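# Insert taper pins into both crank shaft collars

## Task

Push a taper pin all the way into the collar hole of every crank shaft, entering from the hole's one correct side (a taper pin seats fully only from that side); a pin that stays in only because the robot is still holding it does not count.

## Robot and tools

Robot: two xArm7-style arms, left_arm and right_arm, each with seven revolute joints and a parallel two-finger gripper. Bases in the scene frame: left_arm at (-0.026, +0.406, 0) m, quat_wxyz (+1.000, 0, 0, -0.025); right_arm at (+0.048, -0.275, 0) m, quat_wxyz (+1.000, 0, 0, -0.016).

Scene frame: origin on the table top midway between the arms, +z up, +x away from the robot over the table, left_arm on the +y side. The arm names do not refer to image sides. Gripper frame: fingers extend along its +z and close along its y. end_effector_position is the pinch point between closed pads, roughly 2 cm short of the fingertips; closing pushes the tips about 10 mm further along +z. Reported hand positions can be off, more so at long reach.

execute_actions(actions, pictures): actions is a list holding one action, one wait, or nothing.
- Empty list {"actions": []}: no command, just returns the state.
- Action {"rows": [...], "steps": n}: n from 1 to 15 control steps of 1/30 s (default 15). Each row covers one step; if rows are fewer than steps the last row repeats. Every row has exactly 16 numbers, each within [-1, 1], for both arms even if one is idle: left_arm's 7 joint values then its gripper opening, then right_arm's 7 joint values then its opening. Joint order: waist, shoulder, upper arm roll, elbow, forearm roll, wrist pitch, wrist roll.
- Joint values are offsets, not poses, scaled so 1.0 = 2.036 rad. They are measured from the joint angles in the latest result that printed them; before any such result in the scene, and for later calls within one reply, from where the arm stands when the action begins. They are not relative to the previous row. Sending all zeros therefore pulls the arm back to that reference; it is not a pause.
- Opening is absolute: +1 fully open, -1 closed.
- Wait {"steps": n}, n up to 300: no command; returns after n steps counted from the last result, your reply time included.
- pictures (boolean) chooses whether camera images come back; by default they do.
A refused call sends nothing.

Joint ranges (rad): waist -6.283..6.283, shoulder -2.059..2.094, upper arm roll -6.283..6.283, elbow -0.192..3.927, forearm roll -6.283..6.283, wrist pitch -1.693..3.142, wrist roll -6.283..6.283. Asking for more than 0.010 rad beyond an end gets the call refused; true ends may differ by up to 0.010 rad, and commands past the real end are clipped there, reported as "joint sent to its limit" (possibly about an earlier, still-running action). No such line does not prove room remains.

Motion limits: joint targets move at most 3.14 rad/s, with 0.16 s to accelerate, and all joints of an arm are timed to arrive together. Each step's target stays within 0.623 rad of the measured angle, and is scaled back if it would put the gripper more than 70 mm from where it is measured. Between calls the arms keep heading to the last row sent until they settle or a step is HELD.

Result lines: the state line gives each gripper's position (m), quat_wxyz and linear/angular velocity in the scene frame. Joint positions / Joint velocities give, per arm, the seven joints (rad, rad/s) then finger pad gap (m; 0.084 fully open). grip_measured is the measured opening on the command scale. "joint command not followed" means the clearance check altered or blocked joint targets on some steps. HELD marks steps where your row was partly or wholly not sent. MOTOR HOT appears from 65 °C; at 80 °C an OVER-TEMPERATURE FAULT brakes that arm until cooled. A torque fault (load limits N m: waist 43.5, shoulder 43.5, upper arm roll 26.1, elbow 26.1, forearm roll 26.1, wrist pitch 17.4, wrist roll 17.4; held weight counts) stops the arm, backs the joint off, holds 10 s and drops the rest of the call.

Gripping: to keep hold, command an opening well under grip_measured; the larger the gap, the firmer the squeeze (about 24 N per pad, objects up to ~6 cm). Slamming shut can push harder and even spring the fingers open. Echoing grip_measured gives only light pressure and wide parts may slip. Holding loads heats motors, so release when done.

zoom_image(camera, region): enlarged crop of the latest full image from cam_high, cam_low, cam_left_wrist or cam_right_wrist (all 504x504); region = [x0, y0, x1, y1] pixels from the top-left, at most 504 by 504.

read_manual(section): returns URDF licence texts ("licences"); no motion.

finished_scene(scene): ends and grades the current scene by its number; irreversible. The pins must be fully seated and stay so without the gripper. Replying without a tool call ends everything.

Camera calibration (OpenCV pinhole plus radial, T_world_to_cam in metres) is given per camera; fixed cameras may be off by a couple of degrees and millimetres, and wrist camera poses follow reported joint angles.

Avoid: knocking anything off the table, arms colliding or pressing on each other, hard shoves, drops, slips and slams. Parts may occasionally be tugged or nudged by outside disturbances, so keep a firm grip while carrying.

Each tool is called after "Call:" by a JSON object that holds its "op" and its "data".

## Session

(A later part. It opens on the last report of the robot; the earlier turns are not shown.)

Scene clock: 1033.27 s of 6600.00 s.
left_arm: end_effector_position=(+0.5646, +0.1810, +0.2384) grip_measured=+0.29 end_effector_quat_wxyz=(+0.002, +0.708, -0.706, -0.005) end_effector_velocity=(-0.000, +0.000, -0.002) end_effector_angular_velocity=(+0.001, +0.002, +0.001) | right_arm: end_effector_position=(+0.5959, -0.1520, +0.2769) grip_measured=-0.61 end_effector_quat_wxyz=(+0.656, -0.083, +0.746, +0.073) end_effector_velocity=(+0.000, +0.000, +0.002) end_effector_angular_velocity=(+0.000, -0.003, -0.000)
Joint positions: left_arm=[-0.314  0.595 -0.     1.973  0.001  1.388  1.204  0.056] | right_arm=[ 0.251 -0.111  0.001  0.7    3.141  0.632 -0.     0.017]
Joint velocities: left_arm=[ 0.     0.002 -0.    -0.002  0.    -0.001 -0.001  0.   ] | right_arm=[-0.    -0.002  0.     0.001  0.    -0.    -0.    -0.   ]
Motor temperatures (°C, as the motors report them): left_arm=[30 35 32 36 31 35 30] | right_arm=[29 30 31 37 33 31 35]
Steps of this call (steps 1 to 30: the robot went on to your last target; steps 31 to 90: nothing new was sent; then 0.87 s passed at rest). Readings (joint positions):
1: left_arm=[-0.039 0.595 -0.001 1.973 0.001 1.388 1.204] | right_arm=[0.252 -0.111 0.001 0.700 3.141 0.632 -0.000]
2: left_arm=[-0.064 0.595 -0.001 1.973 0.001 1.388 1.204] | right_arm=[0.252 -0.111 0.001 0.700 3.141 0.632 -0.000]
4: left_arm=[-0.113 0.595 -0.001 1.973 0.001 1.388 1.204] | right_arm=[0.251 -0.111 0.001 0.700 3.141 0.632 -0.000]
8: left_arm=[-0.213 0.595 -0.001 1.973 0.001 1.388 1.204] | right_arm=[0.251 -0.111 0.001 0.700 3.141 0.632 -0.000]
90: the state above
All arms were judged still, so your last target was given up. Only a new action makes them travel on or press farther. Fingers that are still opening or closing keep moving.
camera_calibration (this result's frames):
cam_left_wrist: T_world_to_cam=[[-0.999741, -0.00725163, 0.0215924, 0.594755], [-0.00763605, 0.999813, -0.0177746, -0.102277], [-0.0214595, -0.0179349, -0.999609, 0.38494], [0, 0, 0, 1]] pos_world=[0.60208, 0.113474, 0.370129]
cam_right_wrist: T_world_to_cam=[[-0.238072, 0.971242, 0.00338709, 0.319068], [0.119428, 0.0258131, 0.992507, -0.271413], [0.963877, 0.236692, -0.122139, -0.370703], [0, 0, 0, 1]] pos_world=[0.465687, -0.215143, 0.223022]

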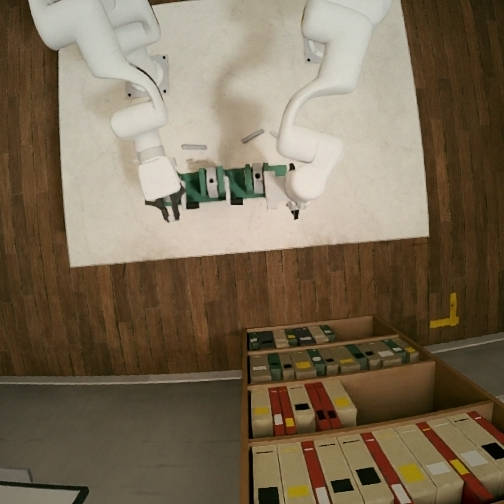

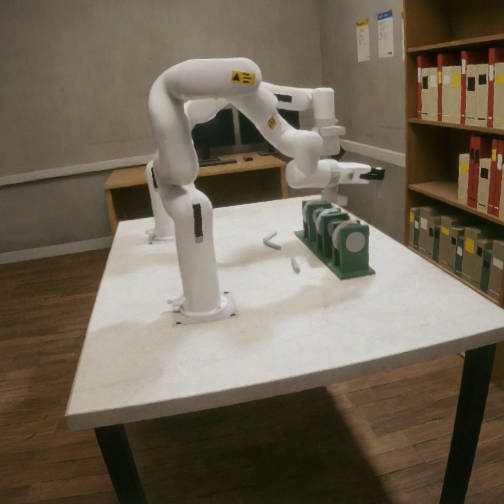

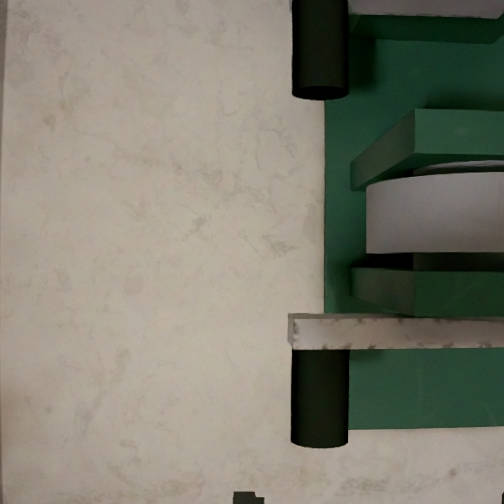

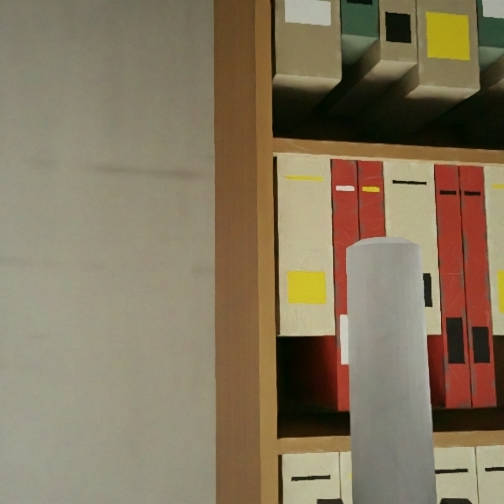

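Call:
{"op": "execute_actions", "data": {"actions": [{"rows":[[-0.0051,0.012,0,-0.028,0,-0.04,-0.0036,0.3,0,0,0,0,0,0,0,-1],[-0.0051,0.024,0,-0.055,0,-0.08,-0.0036,0.3,0,0,0,0,0,0,0,-1],[-0.0051,0.036,0,-0.083,0,-0.12,-0.0036,0.3,0,0,0,0,0,0,0,-1],[-0.0051,0.0473,0,-0.110,0,-0.1586,-0.0036,0.3,0,0,0,0,0,0,0,-1]],"steps":15}], "pictures": false}}

Call:
{"op": "execute_actions", "data": {"actions": [{"steps":8}]}}

Scene clock: 1052.57 s of 6600.00 s.
left_arm: end_effector_position=(+0.5672, +0.1730, +0.1089) grip_measured=+0.29 end_effector_quat_wxyz=(+0.002, +0.707, -0.707, -0.005) end_effector_velocity=(+0.033, -0.014, +0.034) end_effector_angular_velocity=(-0.057, -0.147, +0.000) | right_arm: end_effector_position=(+0.5959, -0.1520, +0.2769) grip_measured=-0.61 end_effector_quat_wxyz=(+0.656, -0.083, +0.746, +0.073) end_effector_velocity=(+0.000, +0.000, +0.000) end_effector_angular_velocity=(+0.000, -0.001, +0.000)
Joint positions: left_arm=[-0.324  0.691 -0.     1.755  0.001  1.075  1.197  0.056] | right_arm=[ 0.251 -0.111  0.001  0.7    3.141  0.632 -0.     0.017]
Joint velocities: left_arm=[-0.002 -0.041  0.    -0.004  0.001 -0.121 -0.002  0.   ] | right_arm=[ 0.001 -0.    -0.001  0.    -0.     0.001  0.     0.   ]
Motor temperatures (°C, as the motors report them): left_arm=[30 35 32 37 31 35 30] | right_arm=[29 30 31 38 33 31 35]
Steps of this call (steps 1 to 90: nothing new was sent; then 15.80 s passed at rest; steps 91 to 105: all 15 steps of this action). Readings (joint positions):
91: left_arm=[-0.314 0.595 -0.000 1.973 0.001 1.387 1.204] | right_arm=[0.251 -0.111 0.001 0.700 3.141 0.632 -0.000]
92: left_arm=[-0.314 0.596 -0.000 1.970 0.001 1.381 1.203] | right_arm=[0.251 -0.111 0.001 0.700 3.141 0.632 -0.000]
94: left_arm=[-0.318 0.605 0.000 1.942 0.001 1.332 1.201] | right_arm=[0.251 -0.111 0.001 0.700 3.141 0.632 -0.000]
98: left_arm=[-0.322 0.655 -0.001 1.837 0.001 1.195 1.198] | right_arm=[0.251 -0.111 0.001 0.700 3.141 0.632 -0.000]
105: the state above

Scene clock: 1052.83 s of 6600.00 s.
left_arm: end_effector_position=(+0.5678, +0.1727, +0.1075) grip_measured=+0.29 end_effector_quat_wxyz=(+0.001, +0.707, -0.707, -0.003) end_effector_velocity=(-0.004, +0.001, -0.011) end_effector_angular_velocity=(+0.006, +0.016, +0.001) | right_arm: end_effector_position=(+0.5959, -0.1520, +0.2769) grip_measured=-0.61 end_effector_quat_wxyz=(+0.656, -0.083, +0.746, +0.073) end_effector_velocity=(+0.000, -0.000, +0.000) end_effector_angular_velocity=(+0.002, -0.000, -0.001)
Joint positions: left_arm=[-0.324  0.691 -0.     1.75   0.001  1.066  1.196  0.056] | right_arm=[ 0.251 -0.111  0.001  0.7    3.141  0.632 -0.     0.017]
Joint velocities: left_arm=[-0.     0.012 -0.    -0.009 -0.    -0.004 -0.001  0.   ] | right_arm=[ 0.001  0.    -0.001  0.     0.001  0.001  0.001 -0.   ]
Motor temperatures (°C, as the motors report them): left_arm=[30 35 32 37 31 35 30] | right_arm=[29 30 31 38 33 31 35]
Steps of this call (steps 1 to 8: the robot went on to your last target). Readings (joint positions):
1: left_arm=[-0.324 0.689 -0.000 1.755 0.001 1.072 1.197] | right_arm=[0.251 -0.111 0.001 0.700 3.141 0.632 -0.000]
2: left_arm=[-0.324 0.688 -0.000 1.755 0.001 1.069 1.197] | right_arm=[0.251 -0.111 0.001 0.700 3.141 0.632 -0.000]
4: left_arm=[-0.324 0.688 -0.000 1.754 0.001 1.067 1.197] | right_arm=[0.251 -0.111 0.001 0.700 3.141 0.632 -0.000]
8: the state above
camera_calibration (this result's frames):
cam_left_wrist: T_world_to_cam=[[-0.999831, -0.00408008, 0.0179273, 0.600619], [-0.00442485, 0.999805, -0.0192344, -0.097939], [-0.0178454, -0.0193105, -0.999654, 0.25224], [0, 0, 0, 1]] pos_world=[0.604585, 0.105241, 0.239502]
cam_right_wrist: T_world_to_cam=[[-0.238071, 0.971242, 0.00338727, 0.319068], [0.119428, 0.0258128, 0.992507, -0.271413], [0.963877, 0.236692, -0.122139, -0.370703], [0, 0, 0, 1]] pos_world=[0.465688, -0.215143, 0.223022]

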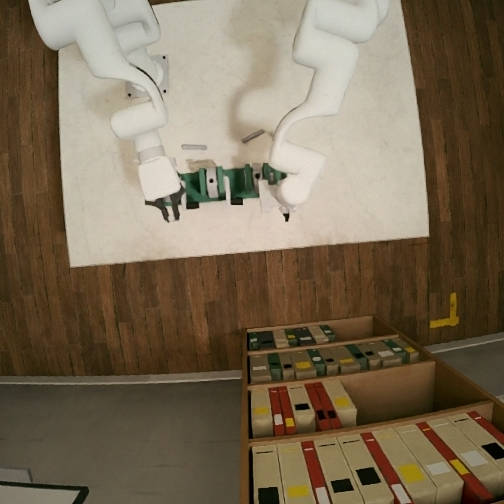

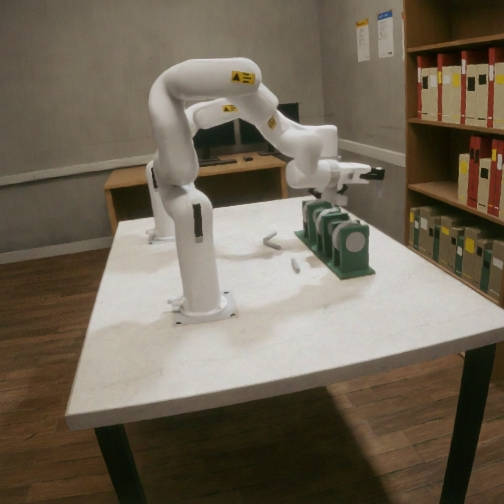

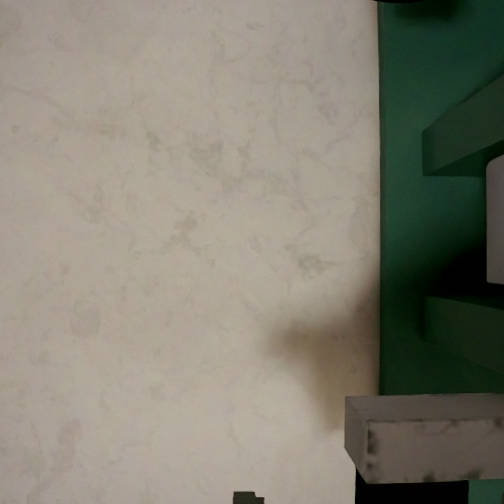

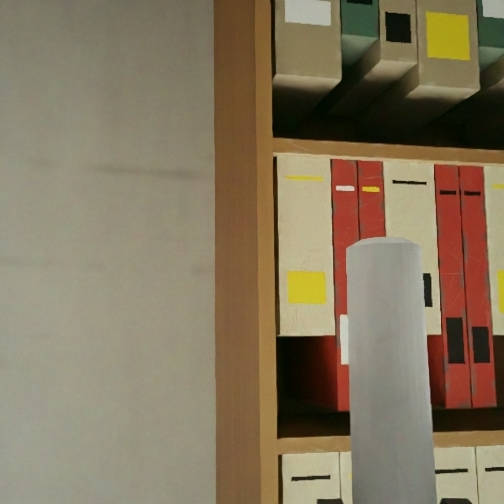

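Call:
{"op": "execute_actions", "data": {"actions": [{"rows":[[0,0,0,0,0,0,0,-0.1,0,0,0,0,0,0,0,-1],[0,0,0,0,0,0,0,-0.3,0,0,0,0,0,0,0,-1],[0,0,0,0,0,0,0,-0.4,0,0,0,0,0,0,0,-1],[0,0,0,0,0,0,0,-0.5,0,0,0,0,0,0,0,-1],[0,0,0,0,0,0,0,-0.58,0,0,0,0,0,0,0,-1]],"steps":15}], "pictures": false}}

Scene clock: 1056.87 s of 6600.00 s.
left_arm: end_effector_position=(+0.5659, +0.1726, +0.1055) grip_measured=-0.47 end_effector_quat_wxyz=(+0.003, +0.707, -0.708, -0.006) end_effector_velocity=(+0.001, +0.000, +0.001) end_effector_angular_velocity=(-0.001, -0.004, +0.000) | right_arm: end_effector_position=(+0.5959, -0.1520, +0.2769) grip_measured=-0.61 end_effector_quat_wxyz=(+0.656, -0.083, +0.746, +0.073) end_effector_velocity=(-0.000, -0.001, -0.001) end_effector_angular_velocity=(-0.001, +0.003, -0.002)
Joint positions: left_arm=[-0.325  0.692 -0.001  1.748  0.     1.068  1.197  0.024] | right_arm=[ 0.251 -0.111  0.001  0.7    3.141  0.632 -0.     0.017]
Joint velocities: left_arm=[ 0.    -0.     0.001  0.001  0.    -0.003  0.     0.   ] | right_arm=[-0.002  0.001 -0.001 -0.001 -0.    -0.002 -0.    -0.   ]
Motor temperatures (°C, as the motors report them): left_arm=[30 35 32 37 31 35 30] | right_arm=[29 30 31 38 33 31 35]
Steps of this call (steps 1 to 15: the robot went on to your last target; steps 16 to 90: nothing new was sent; then 0.53 s passed at rest; steps 91 to 105: all 15 steps of this action). Readings (joint positions):
91: left_arm=[-0.324 0.692 -0.000 1.749 0.001 1.065 1.196] | right_arm=[0.251 -0.111 0.001 0.700 3.141 0.632 -0.000]
92: left_arm=[-0.324 0.691 -0.000 1.750 0.001 1.065 1.196] | right_arm=[0.251 -0.111 0.001 0.700 3.141 0.632 -0.000]
94: left_arm=[-0.324 0.691 -0.000 1.750 0.001 1.066 1.196] | right_arm=[0.251 -0.111 0.001 0.700 3.141 0.632 -0.000]
98: left_arm=[-0.325 0.692 -0.001 1.747 0.000 1.069 1.197] | right_arm=[0.251 -0.111 0.001 0.700 3.141 0.632 -0.000]
105: the state above

Call:
{"op": "execute_actions", "data": {"actions": [{"rows":[[-0.0007,-0.009,0,-0.001,0,0.0065,-0.0008,-0.58,0,0,0,0,0,0,0,-1],[-0.0007,-0.009,0,-0.001,0,0.0065,-0.0008,-0.58,0,0,0,0,0,0,0,-1],[-0.0014,-0.018,0,-0.003,0,0.013,-0.0017,-0.58,0,0,0,0,0,0,0,-1],[-0.0014,-0.018,0,-0.003,0,0.013,-0.0017,-0.58,0,0,0,0,0,0,0,-1],[-0.0022,-0.027,0,-0.0055,0,0.0195,-0.0025,-0.58,0,0,0,0,0,0,0,-1],[-0.0022,-0.027,0,-0.0055,0,0.0195,-0.0025,-0.58,0,0,0,0,0,0,0,-1],[-0.0029,-0.0352,0,-0.008,0,0.0253,-0.0034,-0.58,0,0,0,0,0,0,0,-1],[-0.0029,-0.0352,0,-0.008,0,0.0253,-0.0034,-0.58,0,0,0,0,0,0,0,-1],[-0.0048,-0.0487,0,-0.019,0,0.0275,-0.0053,-0.58,0,0,0,0,0,0,0,-1],[-0.0048,-0.0487,0,-0.019,0,0.0275,-0.0053,-0.58,0,0,0,0,0,0,0,-1],[-0.0067,-0.0622,0,-0.031,0,0.029,-0.0072,-0.58,0,0,0,0,0,0,0,-1],[-0.0067,-0.0622,0,-0.031,0,0.029,-0.0072,-0.58,0,0,0,0,0,0,0,-1],[-0.0086,-0.0757,0,-0.044,0,0.0297,-0.0091,-0.58,0,0,0,0,0,0,0,-1],[-0.0086,-0.0757,0,-0.044,0,0.0297,-0.0091,-0.58,0,0,0,0,0,0,0,-1],[-0.0106,-0.0893,0,-0.0576,0,0.0298,-0.0111,-0.58,0,0,0,0,0,0,0,-1]],"steps":15}], "pictures": false}}

Call:
{"op": "execute_actions", "data": {"actions": [{"steps":8}]}}

Scene clock: 1098.33 s of 6600.00 s.
left_arm: end_effector_position=(+0.5451, +0.1729, +0.1552) grip_measured=-0.47 end_effector_quat_wxyz=(+0.001, +0.707, -0.707, -0.003) end_effector_velocity=(-0.093, -0.001, +0.090) end_effector_angular_velocity=(+0.005, +0.011, -0.008) | right_arm: end_effector_position=(+0.5959, -0.1520, +0.2769) grip_measured=-0.61 end_effector_quat_wxyz=(+0.656, -0.083, +0.746, +0.073) end_effector_velocity=(+0.000, -0.000, -0.000) end_effector_angular_velocity=(+0.001, +0.000, -0.001)
Joint positions: left_arm=[-0.338  0.562  0.     1.68   0.001  1.124  1.181  0.024] | right_arm=[ 0.251 -0.111  0.001  0.7    3.141  0.632 -0.     0.017]
Joint velocities: left_arm=[-0.056 -0.388 -0.004 -0.349  0.003  0.052 -0.053 -0.   ] | right_arm=[-0.     0.002  0.     0.001 -0.     0.     0.001 -0.   ]
Motor temperatures (°C, as the motors report them): left_arm=[30 36 33 43 32 39 30] | right_arm=[29 30 31 38 33 31 35]
Steps of this call (steps 1 to 15: the robot went on to your last target; steps 16 to 90: nothing new was sent; then 37.97 s passed at rest; steps 91 to 105: all 15 steps of this action). Readings (joint positions):
91: left_arm=[-0.324 0.690 -0.000 1.750 0.001 1.071 1.196] | right_arm=[0.251 -0.111 0.001 0.700 3.141 0.632 -0.000]
92: left_arm=[-0.325 0.688 -0.000 1.749 0.001 1.073 1.196] | right_arm=[0.251 -0.111 0.001 0.700 3.141 0.632 -0.000]
94: left_arm=[-0.325 0.676 -0.000 1.748 0.001 1.080 1.195] | right_arm=[0.251 -0.111 0.001 0.700 3.141 0.632 -0.000]
98: left_arm=[-0.328 0.642 0.000 1.739 0.001 1.103 1.192] | right_arm=[0.251 -0.111 0.001 0.700 3.141 0.632 -0.000]
105: the state above

Scene clock: 1098.60 s of 6600.00 s.
left_arm: end_effector_position=(+0.5328, +0.1728, +0.1650) grip_measured=-0.47 end_effector_quat_wxyz=(+0.001, +0.707, -0.707, -0.004) end_effector_velocity=(-0.007, -0.000, +0.004) end_effector_angular_velocity=(+0.000, +0.004, -0.000) | right_arm: end_effector_position=(+0.5959, -0.1520, +0.2769) grip_measured=-0.61 end_effector_quat_wxyz=(+0.656, -0.083, +0.746, +0.073) end_effector_velocity=(-0.001, +0.001, +0.000) end_effector_angular_velocity=(-0.001, +0.000, +0.002)
Joint positions: left_arm=[-0.345  0.513 -0.     1.633  0.001  1.128  1.174  0.024] | right_arm=[ 0.251 -0.111  0.001  0.7    3.141  0.632 -0.     0.017]
Joint velocities: left_arm=[-0.004 -0.024 -0.001 -0.025 -0.001  0.002 -0.004 -0.   ] | right_arm=[ 0.001 -0.001  0.001 -0.001 -0.    -0.001 -0.001 -0.   ]
Motor temperatures (°C, as the motors report them): left_arm=[30 36 33 43 32 39 30] | right_arm=[29 30 31 38 33 31 35]
Steps of this call (steps 1 to 8: the robot went on to your last target). Readings (joint positions):
1: left_arm=[-0.340 0.548 0.000 1.668 0.001 1.125 1.179] | right_arm=[0.251 -0.111 0.001 0.700 3.141 0.632 -0.000]
2: left_arm=[-0.342 0.535 0.000 1.655 0.001 1.126 1.178] | right_arm=[0.251 -0.111 0.001 0.700 3.141 0.632 -0.000]
4: left_arm=[-0.344 0.521 -0.000 1.641 0.001 1.128 1.176] | right_arm=[0.251 -0.111 0.001 0.700 3.141 0.632 -0.000]
8: the state above
camera_calibration (this result's frames):
cam_left_wrist: T_world_to_cam=[[-0.9998, -0.00529038, 0.0192964, 0.564508], [-0.00564467, 0.999816, -0.0183523, -0.0966173], [-0.0191958, -0.0184576, -0.999645, 0.309615], [0, 0, 0, 1]] pos_world=[0.569793, 0.105301, 0.296839]
cam_right_wrist: T_world_to_cam=[[-0.238071, 0.971242, 0.00338736, 0.319068], [0.119428, 0.0258128, 0.992507, -0.271413], [0.963877, 0.236692, -0.122139, -0.370703], [0, 0, 0, 1]] pos_world=[0.465687, -0.215143, 0.223022]

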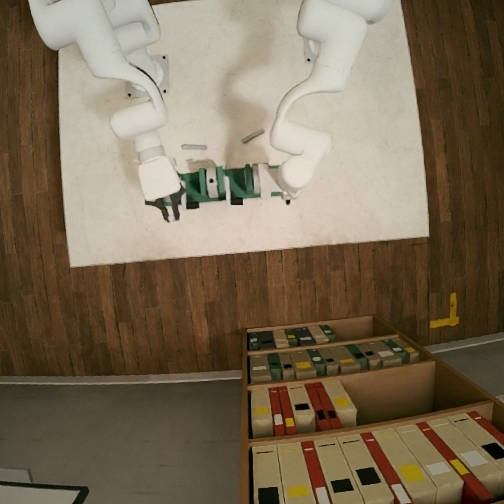

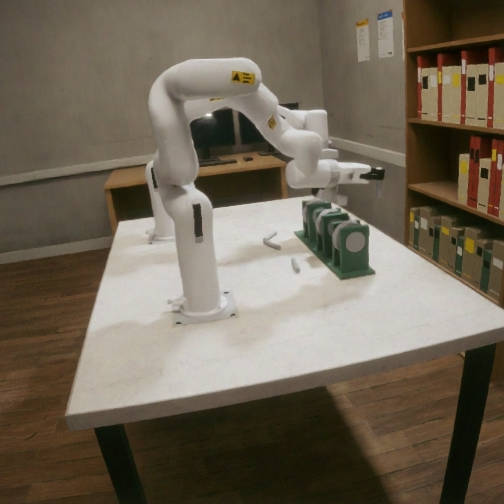

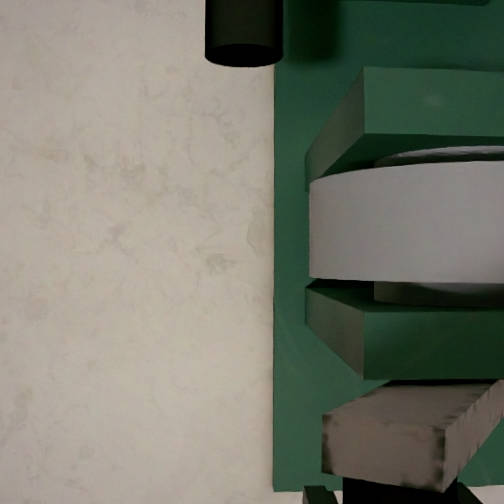

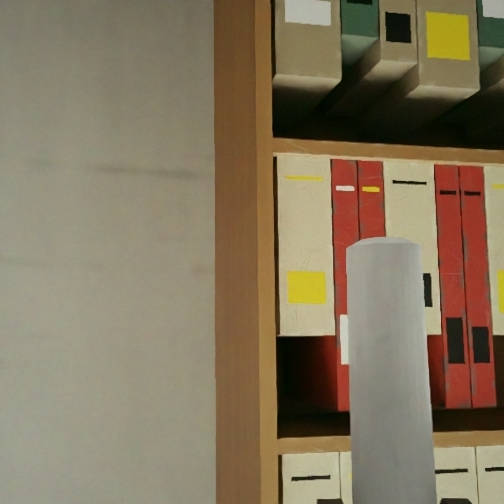

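Call:
{"op": "execute_actions", "data": {"actions": [{"rows":[[-0.003,-0.016,0,-0.017,0,-0.003,-0.003,-0.58,0,0,0,0,0,0,0,-1],[-0.003,-0.016,0,-0.017,0,-0.003,-0.003,-0.58,0,0,0,0,0,0,0,-1],[-0.006,-0.031,0,-0.036,0,-0.007,-0.0055,-0.58,0,0,0,0,0,0,0,-1],[-0.006,-0.031,0,-0.036,0,-0.007,-0.0055,-0.58,0,0,0,0,0,0,0,-1],[-0.009,-0.046,0,-0.056,0,-0.0115,-0.008,-0.58,0,0,0,0,0,0,0,-1],[-0.009,-0.046,0,-0.056,0,-0.0115,-0.008,-0.58,0,0,0,0,0,0,0,-1],[-0.0121,-0.0601,0,-0.0766,0,-0.0165,-0.0111,-0.58,0,0,0,0,0,0,0,-1],[-0.0121,-0.0601,0,-0.0766,0,-0.0165,-0.0111,-0.58,0,0,0,0,0,0,0,-1],[-0.0153,-0.073,0,-0.0966,0,-0.024,-0.0143,-0.58,0,0,0,0,0,0,0,-1],[-0.0153,-0.073,0,-0.0966,0,-0.024,-0.0143,-0.58,0,0,0,0,0,0,0,-1],[-0.0185,-0.085,0,-0.1166,0,-0.032,-0.0175,-0.58,0,0,0,0,0,0,0,-1],[-0.0185,-0.085,0,-0.1166,0,-0.032,-0.0175,-0.58,0,0,0,0,0,0,0,-1],[-0.0217,-0.096,0,-0.1366,0,-0.041,-0.0207,-0.58,0,0,0,0,0,0,0,-1],[-0.0217,-0.096,0,-0.1366,0,-0.041,-0.0207,-0.58,0,0,0,0,0,0,0,-1],[-0.0249,-0.1062,0,-0.1566,0,-0.0503,-0.0239,-0.58,0,0,0,0,0,0,0,-1]],"steps":15}], "pictures": false}}

Call:
{"op": "execute_actions", "data": {"actions": [{"steps":10}], "pictures": false}}

Scene clock: 1114.40 s of 6600.00 s.
left_arm: end_effector_position=(+0.4818, +0.1722, +0.1738) grip_measured=-0.47 end_effector_quat_wxyz=(-0.000, +0.707, -0.707, -0.000) end_effector_velocity=(-0.122, -0.001, -0.026) end_effector_angular_velocity=(-0.002, -0.009, -0.003) | right_arm: end_effector_position=(+0.5959, -0.1520, +0.2769) grip_measured=-0.61 end_effector_quat_wxyz=(+0.656, -0.083, +0.746, +0.073) end_effector_velocity=(-0.000, -0.001, -0.001) end_effector_angular_velocity=(-0.001, +0.003, -0.002)
Joint positions: left_arm=[-0.383  0.339  0.001  1.397  0.001  1.059  1.138  0.024] | right_arm=[ 0.251 -0.111  0.001  0.7    3.141  0.632 -0.     0.017]
Joint velocities: left_arm=[-0.093 -0.345  0.    -0.575  0.003 -0.239 -0.092  0.   ] | right_arm=[-0.001  0.001 -0.001 -0.001  0.001 -0.002 -0.001  0.   ]
Motor temperatures (°C, as the motors report them): left_arm=[30 36 33 42 32 38 30] | right_arm=[29 30 31 38 33 31 35]
Steps of this call (steps 1 to 30: the robot went on to your last target; steps 31 to 90: nothing new was sent; then 12.30 s passed at rest; steps 91 to 105: all 15 steps of this action). Readings (joint positions):
91: left_arm=[-0.346 0.510 -0.001 1.630 0.000 1.129 1.174] | right_arm=[0.251 -0.111 0.001 0.700 3.141 0.632 -0.000]
92: left_arm=[-0.347 0.505 -0.001 1.625 0.000 1.127 1.173] | right_arm=[0.251 -0.111 0.001 0.700 3.141 0.632 -0.000]
94: left_arm=[-0.350 0.486 -0.000 1.602 0.001 1.122 1.169] | right_arm=[0.251 -0.111 0.001 0.700 3.141 0.632 -0.000]
98: left_arm=[-0.361 0.432 0.000 1.534 0.001 1.107 1.160] | right_arm=[0.251 -0.111 0.001 0.700 3.141 0.632 -0.000]
105: the state above

Scene clock: 1114.73 s of 6600.00 s.
left_arm: end_effector_position=(+0.4646, +0.1723, +0.1678) grip_measured=-0.47 end_effector_quat_wxyz=(+0.000, +0.707, -0.707, -0.002) end_effector_velocity=(-0.007, -0.000, -0.003) end_effector_angular_velocity=(+0.003, +0.007, -0.003) | right_arm: end_effector_position=(+0.5959, -0.1520, +0.2769) grip_measured=-0.61 end_effector_quat_wxyz=(+0.656, -0.083, +0.746, +0.073) end_effector_velocity=(+0.001, -0.001, -0.001) end_effector_angular_velocity=(-0.003, +0.000, -0.001)
Joint positions: left_arm=[-0.395  0.296  0.     1.319  0.001  1.026  1.126  0.024] | right_arm=[ 0.251 -0.111  0.001  0.7    3.141  0.632 -0.     0.017]
Joint velocities: left_arm=[-0.004 -0.011 -0.002 -0.024 -0.    -0.005 -0.003  0.   ] | right_arm=[-0.001  0.002 -0.001  0.001 -0.     0.    -0.003  0.   ]
Motor temperatures (°C, as the motors report them): left_arm=[30 36 33 42 32 38 30] | right_arm=[29 30 31 38 33 31 35]
Steps of this call (steps 1 to 10: the robot went on to your last target). Readings (joint positions):
1: left_arm=[-0.386 0.327 0.001 1.377 0.001 1.050 1.135] | right_arm=[0.251 -0.111 0.001 0.700 3.141 0.632 -0.000]
2: left_arm=[-0.389 0.316 0.001 1.358 0.001 1.041 1.132] | right_arm=[0.251 -0.111 0.001 0.700 3.141 0.632 -0.000]
4: left_arm=[-0.393 0.304 0.001 1.335 0.001 1.033 1.129] | right_arm=[0.251 -0.111 0.001 0.700 3.141 0.632 -0.000]
8: left_arm=[-0.395 0.297 0.001 1.321 0.001 1.026 1.126] | right_arm=[0.251 -0.111 0.001 0.700 3.141 0.632 -0.000]
10: the state above

Call:
{"op": "execute_actions", "data": {"actions": [{"rows":[[-0.003,-0.007,0,-0.017,0,-0.011,-0.003,-0.58,0,0,0,0,0,0,0,-1],[-0.003,-0.007,0,-0.017,0,-0.011,-0.003,-0.58,0,0,0,0,0,0,0,-1],[-0.0057,-0.0125,0,-0.035,0,-0.022,-0.0057,-0.58,0,0,0,0,0,0,0,-1],[-0.0057,-0.0125,0,-0.035,0,-0.022,-0.0057,-0.58,0,0,0,0,0,0,0,-1],[-0.0083,-0.0165,0,-0.052,0,-0.034,-0.0083,-0.58,0,0,0,0,0,0,0,-1],[-0.0083,-0.0165,0,-0.052,0,-0.034,-0.0083,-0.58,0,0,0,0,0,0,0,-1],[-0.0107,-0.0192,0,-0.0677,0,-0.0461,-0.0107,-0.58,0,0,0,0,0,0,0,-1],[-0.0107,-0.0192,0,-0.0677,0,-0.0461,-0.0107,-0.58,0,0,0,0,0,0,0,-1],[-0.012,-0.0185,0,-0.078,0,-0.058,-0.012,-0.58,0,0,0,0,0,0,0,-1],[-0.012,-0.0185,0,-0.078,0,-0.058,-0.012,-0.58,0,0,0,0,0,0,0,-1],[-0.013,-0.016,0,-0.087,0,-0.070,-0.013,-0.58,0,0,0,0,0,0,0,-1],[-0.013,-0.016,0,-0.087,0,-0.070,-0.013,-0.58,0,0,0,0,0,0,0,-1],[-0.014,-0.0115,0,-0.095,0,-0.082,-0.014,-0.58,0,0,0,0,0,0,0,-1],[-0.014,-0.0115,0,-0.095,0,-0.082,-0.014,-0.58,0,0,0,0,0,0,0,-1],[-0.0147,-0.0053,0,-0.1023,0,-0.0945,-0.0147,-0.58,0,0,0,0,0,0,0,-1]],"steps":15}], "pictures": false}}

Call:
{"op": "execute_actions", "data": {"actions": [{"steps":10}]}}

Scene clock: 1128.47 s of 6600.00 s.
left_arm: end_effector_position=(+0.4278, +0.1723, +0.1184) grip_measured=-0.47 end_effector_quat_wxyz=(+0.004, +0.706, -0.708, -0.010) end_effector_velocity=(-0.030, -0.000, -0.120) end_effector_angular_velocity=(+0.000, -0.006, -0.000) | right_arm: end_effector_position=(+0.5959, -0.1520, +0.2769) grip_measured=-0.61 end_effector_quat_wxyz=(+0.656, -0.083, +0.746, +0.073) end_effector_velocity=(-0.000, +0.001, +0.001) end_effector_angular_velocity=(+0.001, -0.001, +0.002)
Joint positions: left_arm=[-0.423  0.272 -0.002  1.136 -0.     0.885  1.1    0.024] | right_arm=[ 0.251 -0.111  0.001  0.7    3.141  0.632 -0.     0.017]
Joint velocities: left_arm=[-0.03   0.106  0.002 -0.238  0.003 -0.349 -0.029  0.   ] | right_arm=[ 0.001 -0.001  0.001  0.001 -0.001 -0.001  0.001 -0.   ]
Motor temperatures (°C, as the motors report them): left_arm=[30 35 33 39 32 37 30] | right_arm=[29 30 31 38 33 31 35]
Steps of this call (steps 1 to 30: the robot went on to your last target; steps 31 to 90: nothing new was sent; then 10.23 s passed at rest; steps 91 to 105: all 15 steps of this action). Readings (joint positions):
91: left_arm=[-0.396 0.297 -0.000 1.314 0.001 1.025 1.126] | right_arm=[0.251 -0.111 0.001 0.700 3.141 0.632 -0.000]
92: left_arm=[-0.397 0.294 0.000 1.309 0.001 1.020 1.124] | right_arm=[0.251 -0.111 0.001 0.700 3.141 0.632 -0.000]
94: left_arm=[-0.400 0.285 0.001 1.289 0.001 1.006 1.121] | right_arm=[0.251 -0.111 0.001 0.700 3.141 0.632 -0.000]
98: left_arm=[-0.411 0.268 -0.001 1.223 0.000 0.967 1.111] | right_arm=[0.251 -0.111 0.001 0.700 3.141 0.632 -0.000]
105: the state above

Scene clock: 1128.80 s of 6600.00 s.
left_arm: end_effector_position=(+0.4260, +0.1724, +0.1043) grip_measured=-0.47 end_effector_quat_wxyz=(+0.002, +0.706, -0.708, -0.007) end_effector_velocity=(+0.001, +0.000, +0.001) end_effector_angular_velocity=(-0.002, -0.006, +0.001) | right_arm: end_effector_position=(+0.5959, -0.1520, +0.2769) grip_measured=-0.61 end_effector_quat_wxyz=(+0.656, -0.083, +0.746, +0.073) end_effector_velocity=(-0.000, +0.000, -0.001) end_effector_angular_velocity=(-0.001, +0.003, +0.000)
Joint positions: left_arm=[-0.426  0.287 -0.001  1.109  0.     0.838  1.096  0.024] | right_arm=[ 0.251 -0.111  0.001  0.7    3.141  0.632 -0.     0.017]
Joint velocities: left_arm=[ 0.    -0.003  0.001 -0.002  0.001 -0.004 -0.001 -0.   ] | right_arm=[ 0.001  0.002 -0.    -0.    -0.    -0.     0.    -0.   ]
Motor temperatures (°C, as the motors report them): left_arm=[30 35 33 39 32 37 30] | right_arm=[29 30 31 38 33 31 35]
Steps of this call (steps 1 to 10: the robot went on to your last target). Readings (joint positions):
1: left_arm=[-0.424 0.276 -0.002 1.128 -0.000 0.872 1.099] | right_arm=[0.251 -0.111 0.001 0.700 3.141 0.632 -0.000]
2: left_arm=[-0.425 0.281 -0.002 1.121 -0.000 0.860 1.098] | right_arm=[0.251 -0.111 0.001 0.700 3.141 0.632 -0.000]
4: left_arm=[-0.426 0.287 -0.002 1.113 0.000 0.846 1.097] | right_arm=[0.251 -0.111 0.001 0.700 3.141 0.632 -0.000]
8: left_arm=[-0.426 0.287 -0.001 1.110 0.000 0.839 1.096] | right_arm=[0.251 -0.111 0.001 0.700 3.141 0.632 -0.000]
10: the state above
camera_calibration (this result's frames):
cam_left_wrist: T_world_to_cam=[[-0.999654, -0.00211584, 0.026224, 0.45764], [-0.00249832, 0.999891, -0.0145606, -0.0997259], [-0.0261903, -0.0146211, -0.99955, 0.249228], [0, 0, 0, 1]] pos_world=[0.46376, 0.104327, 0.235662]
cam_right_wrist: T_world_to_cam=[[-0.238071, 0.971242, 0.00338736, 0.319068], [0.119428, 0.0258127, 0.992507, -0.271413], [0.963877, 0.236692, -0.122139, -0.370703], [0, 0, 0, 1]] pos_world=[0.465688, -0.215143, 0.223022]

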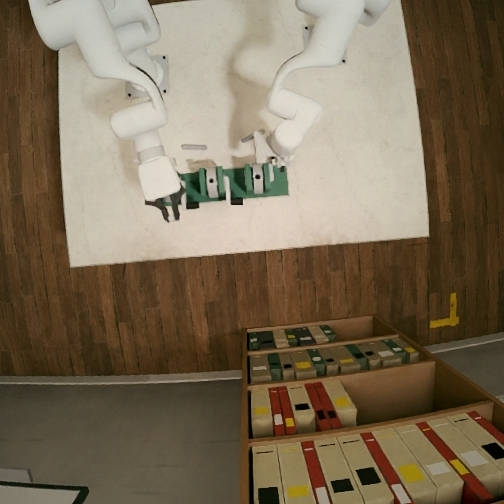

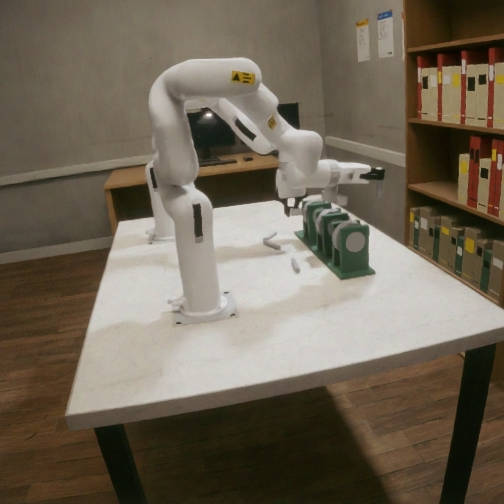

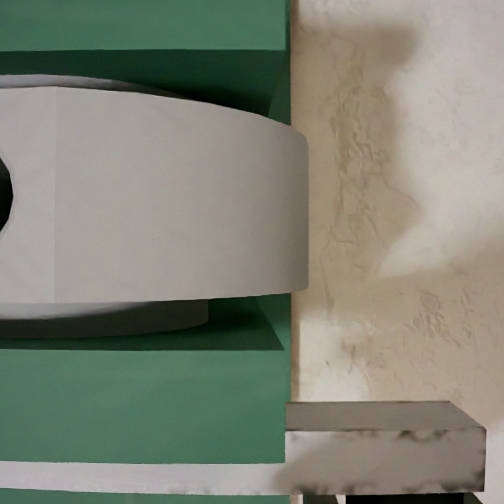

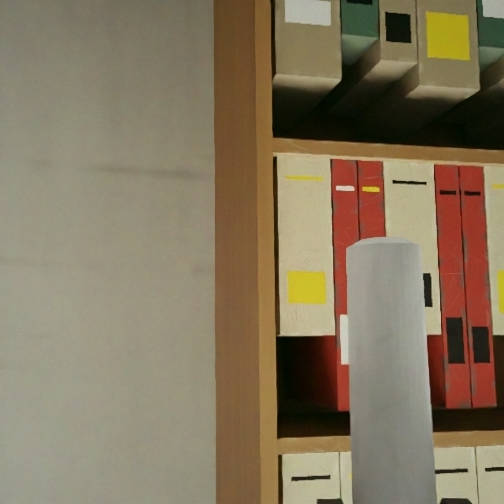

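Call:
{"op": "execute_actions", "data": {"actions": [{"rows":[[0,0,0,0,0,0,0,-0.3,0,0,0,0,0,0,0,-1],[0,0,0,0,0,0,0,0.0,0,0,0,0,0,0,0,-1],[0,0,0,0,0,0,0,0.3,0,0,0,0,0,0,0,-1],[0,0,0,0,0,0,0,0.3,0,0,0,0,0,0,0,-1],[0,0,0,0,0,0,0,0.3,0,0,0,0,0,0,0,-1],[0,-0.02,0,0.03,0,0.05,0,0.3,0,0,0,0,0,0,0,-1],[0,-0.03,0,0.06,0,0.09,0,0.3,0,0,0,0,0,0,0,-1],[0.0134,-0.0278,0,0.1644,0,0.1883,0.0129,0.3,0,0,0,0,0,0,0,-1]],"steps":15}], "pictures": false}}

Call:
{"op": "execute_actions", "data": {"actions": [{"steps":12}]}}

Scene clock: 1143.03 s of 6600.00 s.
left_arm: end_effector_position=(+0.4570, +0.1695, +0.2081) grip_measured=+0.29 end_effector_quat_wxyz=(+0.000, +0.707, -0.707, -0.001) end_effector_velocity=(+0.081, +0.022, +0.399) end_effector_angular_velocity=(-0.023, -0.045, +0.013) | right_arm: end_effector_position=(+0.5959, -0.1520, +0.2769) grip_measured=-0.61 end_effector_quat_wxyz=(+0.656, -0.083, +0.746, +0.073) end_effector_velocity=(-0.000, +0.001, -0.002) end_effector_angular_velocity=(-0.002, +0.003, +0.001)
Joint positions: left_arm=[-0.406  0.24   0.001  1.36   0.001  1.123  1.114  0.056] | right_arm=[ 0.251 -0.111  0.001  0.7    3.141  0.632 -0.     0.017]
Joint velocities: left_arm=[ 0.099 -0.138  0.004  0.97  -0.002  1.057  0.091  0.   ] | right_arm=[-0.     0.002  0.001 -0.001  0.    -0.    -0.001 -0.   ]
Motor temperatures (°C, as the motors report them): left_arm=[30 35 33 42 32 39 30] | right_arm=[29 30 31 38 33 31 35]
Steps of this call (steps 1 to 30: the robot went on to your last target; steps 31 to 90: nothing new was sent; then 10.73 s passed at rest; steps 91 to 105: all 15 steps of this action). Readings (joint positions):
91: left_arm=[-0.425 0.286 0.000 1.110 0.001 0.839 1.096] | right_arm=[0.251 -0.111 0.001 0.700 3.141 0.632 -0.000]
92: left_arm=[-0.424 0.285 0.002 1.115 0.001 0.836 1.096] | right_arm=[0.251 -0.111 0.001 0.700 3.141 0.632 -0.000]
94: left_arm=[-0.423 0.283 0.005 1.121 0.002 0.832 1.096] | right_arm=[0.251 -0.111 0.001 0.700 3.141 0.632 -0.000]
98: left_arm=[-0.423 0.278 0.003 1.127 0.001 0.860 1.096] | right_arm=[0.251 -0.111 0.001 0.700 3.141 0.632 -0.000]
105: the state above

Scene clock: 1143.43 s of 6600.00 s.
left_arm: end_effector_position=(+0.4597, +0.1715, +0.2397) grip_measured=+0.29 end_effector_quat_wxyz=(+0.002, +0.706, -0.708, -0.005) end_effector_velocity=(+0.005, -0.000, +0.014) end_effector_angular_velocity=(-0.009, -0.021, +0.001) | right_arm: end_effector_position=(+0.5959, -0.1520, +0.2769) grip_measured=-0.61 end_effector_quat_wxyz=(+0.656, -0.083, +0.746, +0.073) end_effector_velocity=(-0.000, +0.001, +0.001) end_effector_angular_velocity=(-0.001, -0.002, +0.003)
Joint positions: left_arm=[-0.399  0.231 -0.001  1.442  0.     1.22   1.122  0.056] | right_arm=[ 0.251 -0.111  0.001  0.7    3.141  0.632 -0.     0.017]
Joint velocities: left_arm=[ 0.002 -0.01   0.001  0.023  0.001  0.01   0.002 -0.   ] | right_arm=[ 0.001 -0.001  0.001  0.001 -0.    -0.001 -0.001 -0.   ]
Motor temperatures (°C, as the motors report them): left_arm=[30 35 33 41 32 39 30] | right_arm=[29 30 31 38 33 31 35]
Steps of this call (steps 1 to 12: the robot went on to your last target). Readings (joint positions):
1: left_arm=[-0.403 0.235 0.001 1.389 0.001 1.154 1.117] | right_arm=[0.251 -0.111 0.001 0.700 3.141 0.632 -0.000]
2: left_arm=[-0.401 0.231 0.001 1.410 0.001 1.175 1.119] | right_arm=[0.251 -0.111 0.001 0.700 3.141 0.632 -0.000]
4: left_arm=[-0.399 0.228 0.000 1.430 0.001 1.199 1.121] | right_arm=[0.251 -0.111 0.001 0.700 3.141 0.632 -0.000]
8: left_arm=[-0.399 0.232 -0.001 1.437 0.000 1.217 1.122] | right_arm=[0.251 -0.111 0.001 0.700 3.141 0.632 -0.000]
12: the state above
camera_calibration (this result's frames):
cam_left_wrist: T_world_to_cam=[[-0.999766, -0.0030123, 0.0214068, 0.489079], [-0.00338176, 0.999846, -0.0172439, -0.0956894], [-0.0213516, -0.0173123, -0.999622, 0.383632], [0, 0, 0, 1]] pos_world=[0.496832, 0.103789, 0.371367]
cam_right_wrist: T_world_to_cam=[[-0.238071, 0.971242, 0.00338733, 0.319068], [0.119428, 0.0258128, 0.992507, -0.271413], [0.963877, 0.236692, -0.122139, -0.370703], [0, 0, 0, 1]] pos_world=[0.465687, -0.215143, 0.223022]

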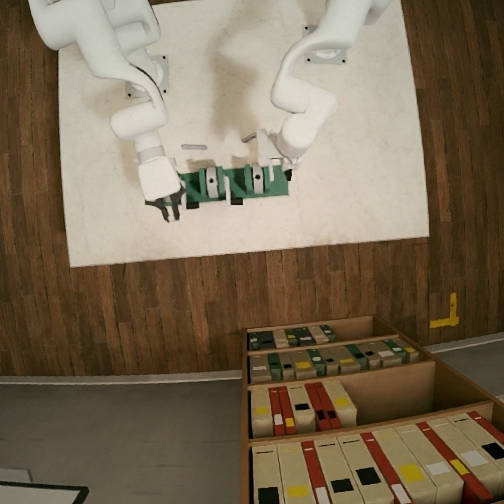

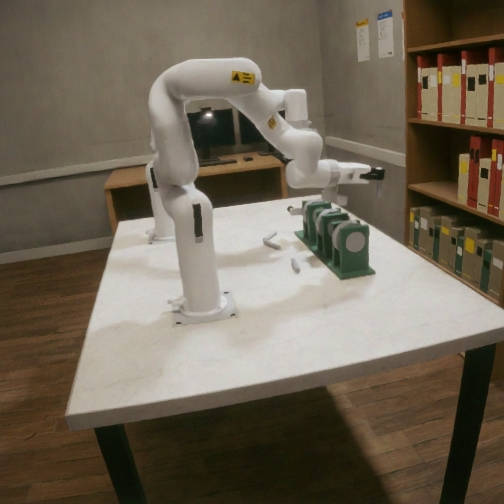

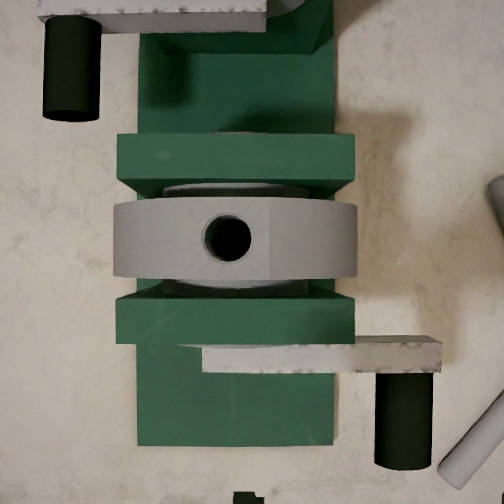

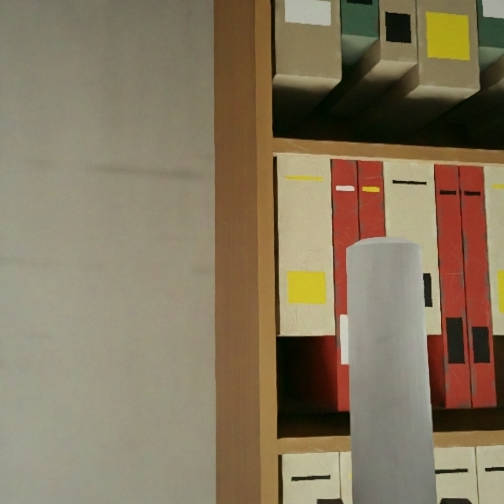

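Call:
{"op": "zoom_image", "data": {"camera": "cam_left_wrist", "region": [178, 188, 278, 288]}}

Region (178, 188, 278, 288) of cam_left_wrist's 504x504 image, scaled by 5.040, with more detail than that image has.

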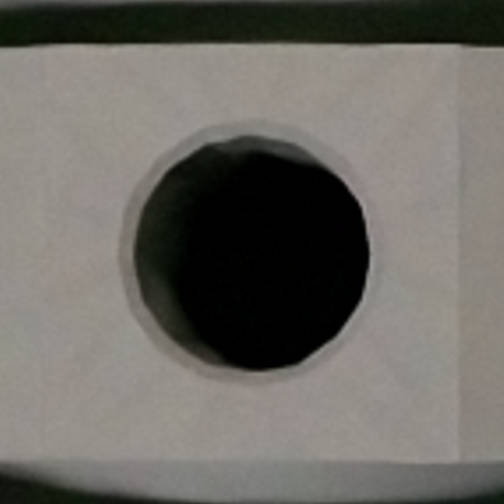

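Call:
{"op": "execute_actions", "data": {"actions": [{"rows":[[-0.1059,0.1467,0,0.2137,0,0.0665,-0.1059,0.3,-0.0737,0,0,0,0,0,0,-1]],"steps":15}], "pictures": false}}

Call:
{"op": "execute_actions", "data": {"actions": [{"steps":14}]}}

Call:
{"op": "zoom_image", "data": {"camera": "cam_left_wrist", "region": [178, 188, 278, 288]}}

Scene clock: 1178.27 s of 6600.00 s.
left_arm: end_effector_position=(+0.4582, +0.0273, +0.2391) grip_measured=+0.29 end_effector_quat_wxyz=(+0.002, +0.704, -0.710, -0.006) end_effector_velocity=(+0.016, -0.033, +0.010) end_effector_angular_velocity=(+0.011, -0.031, +0.080) | right_arm: end_effector_position=(+0.6080, -0.2335, +0.2769) grip_measured=-0.61 end_effector_quat_wxyz=(+0.660, -0.028, +0.750, +0.024) end_effector_velocity=(+0.001, -0.012, -0.000) end_effector_angular_velocity=(-0.000, +0.001, -0.021)
Joint positions: left_arm=[-0.609  0.519 -0.005  1.856 -0.     1.35   0.917  0.056] | right_arm=[ 0.103 -0.111  0.002  0.7    3.141  0.632 -0.     0.017]
Joint velocities: left_arm=[-0.07   0.124  0.046  0.217  0.004  0.074 -0.11   0.   ] | right_arm=[-0.017  0.    -0.005  0.    -0.    -0.    -0.001 -0.   ]
Motor temperatures (°C, as the motors report them): left_arm=[30 35 33 38 32 37 30] | right_arm=[29 30 31 39 33 31 35]
Steps of this call (steps 1 to 30: the robot went on to your last target; steps 31 to 90: nothing new was sent; then 31.33 s passed at rest; steps 91 to 105: all 15 steps of this action). Readings (joint positions):
91: left_arm=[-0.399 0.230 -0.001 1.444 0.000 1.222 1.122] | right_arm=[0.250 -0.111 0.001 0.700 3.141 0.632 -0.000]
92: left_arm=[-0.401 0.234 -0.000 1.450 0.000 1.224 1.119] | right_arm=[0.245 -0.111 0.003 0.700 3.141 0.632 -0.000]
94: left_arm=[-0.422 0.266 0.004 1.499 0.001 1.240 1.094] | right_arm=[0.203 -0.111 0.007 0.700 3.141 0.632 -0.000]
98: left_arm=[-0.508 0.383 -0.002 1.664 0.000 1.289 1.013] | right_arm=[0.118 -0.111 -0.006 0.700 3.141 0.632 -0.000]
105: the state above

Scene clock: 1178.73 s of 6600.00 s.
left_arm: end_effector_position=(+0.4604, +0.0248, +0.2407) grip_measured=+0.29 end_effector_quat_wxyz=(+0.001, +0.707, -0.707, -0.004) end_effector_velocity=(-0.000, -0.001, -0.000) end_effector_angular_velocity=(-0.000, -0.000, +0.001) | right_arm: end_effector_position=(+0.6081, -0.2352, +0.2769) grip_measured=-0.61 end_effector_quat_wxyz=(+0.660, -0.027, +0.750, +0.023) end_effector_velocity=(+0.000, -0.002, -0.001) end_effector_angular_velocity=(+0.002, +0.001, -0.003)
Joint positions: left_arm=[-0.614  0.529 -0.001  1.876  0.     1.356  0.907  0.056] | right_arm=[ 0.101 -0.111  0.001  0.7    3.141  0.632 -0.     0.017]
Joint velocities: left_arm=[-0.002  0.002  0.     0.003 -0.    -0.    -0.002  0.   ] | right_arm=[-0.001  0.001 -0.001  0.001  0.001 -0.001  0.001  0.   ]
Motor temperatures (°C, as the motors report them): left_arm=[30 35 33 38 32 36 30] | right_arm=[29 30 31 39 33 31 35]
Steps of this call (steps 1 to 14: the robot went on to your last target). Readings (joint positions):
1: left_arm=[-0.610 0.522 -0.003 1.862 0.000 1.352 0.914] | right_arm=[0.103 -0.111 0.002 0.700 3.141 0.632 -0.000]
2: left_arm=[-0.611 0.524 -0.001 1.867 0.000 1.353 0.911] | right_arm=[0.102 -0.111 0.002 0.700 3.141 0.632 -0.000]
4: left_arm=[-0.611 0.526 0.001 1.872 0.001 1.354 0.909] | right_arm=[0.102 -0.111 0.001 0.700 3.141 0.632 -0.000]
8: left_arm=[-0.613 0.528 -0.000 1.875 0.000 1.355 0.907] | right_arm=[0.101 -0.111 0.001 0.700 3.141 0.632 -0.000]
14: the state above
camera_calibration (this result's frames):
cam_left_wrist: T_world_to_cam=[[-0.999804, -0.00369508, 0.0194264, 0.48985], [-0.00401178, 0.999859, -0.016289, 0.0511017], [-0.0193635, -0.0163637, -0.999679, 0.381255], [0, 0, 0, 1]] pos_world=[0.497341, -0.0430457, 0.372449]
cam_right_wrist: T_world_to_cam=[[-0.090372, 0.995902, 0.00338198, 0.318708], [0.121946, 0.00769541, 0.992507, -0.276514], [0.988414, 0.0901072, -0.122142, -0.412167], [0, 0, 0, 1]] pos_world=[0.469914, -0.278135, 0.223021]

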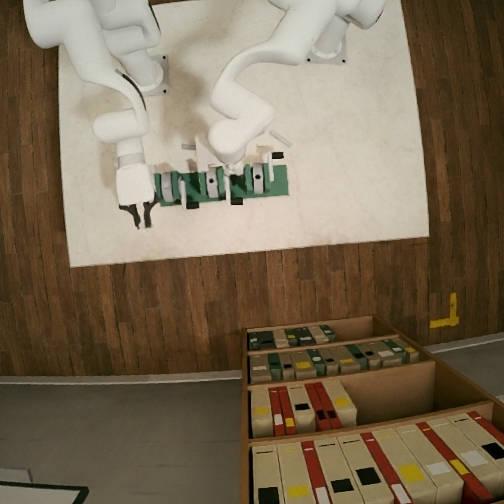

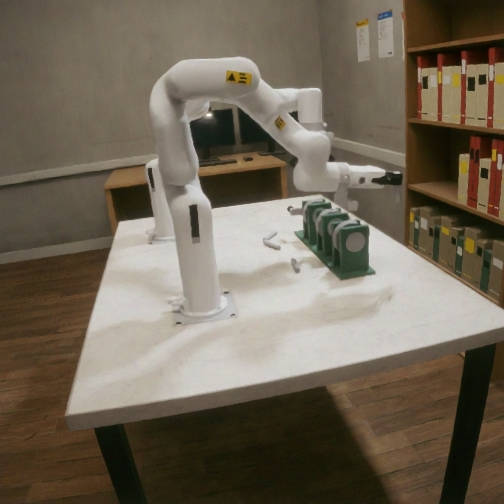

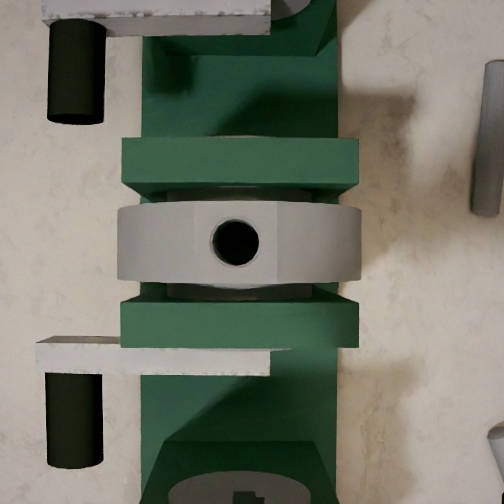

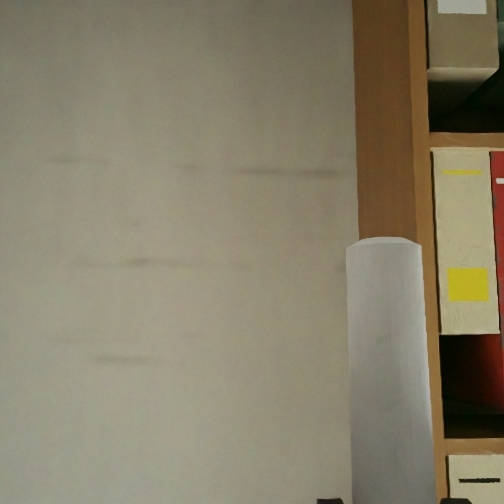

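Region (178, 188, 278, 288) of cam_left_wrist's 504x504 image, scaled by 5.040, with more detail than that image has.

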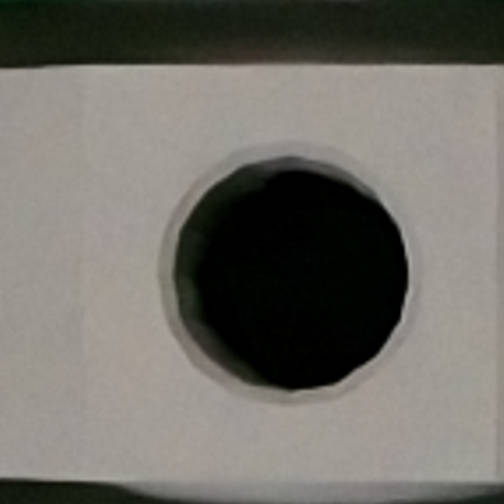

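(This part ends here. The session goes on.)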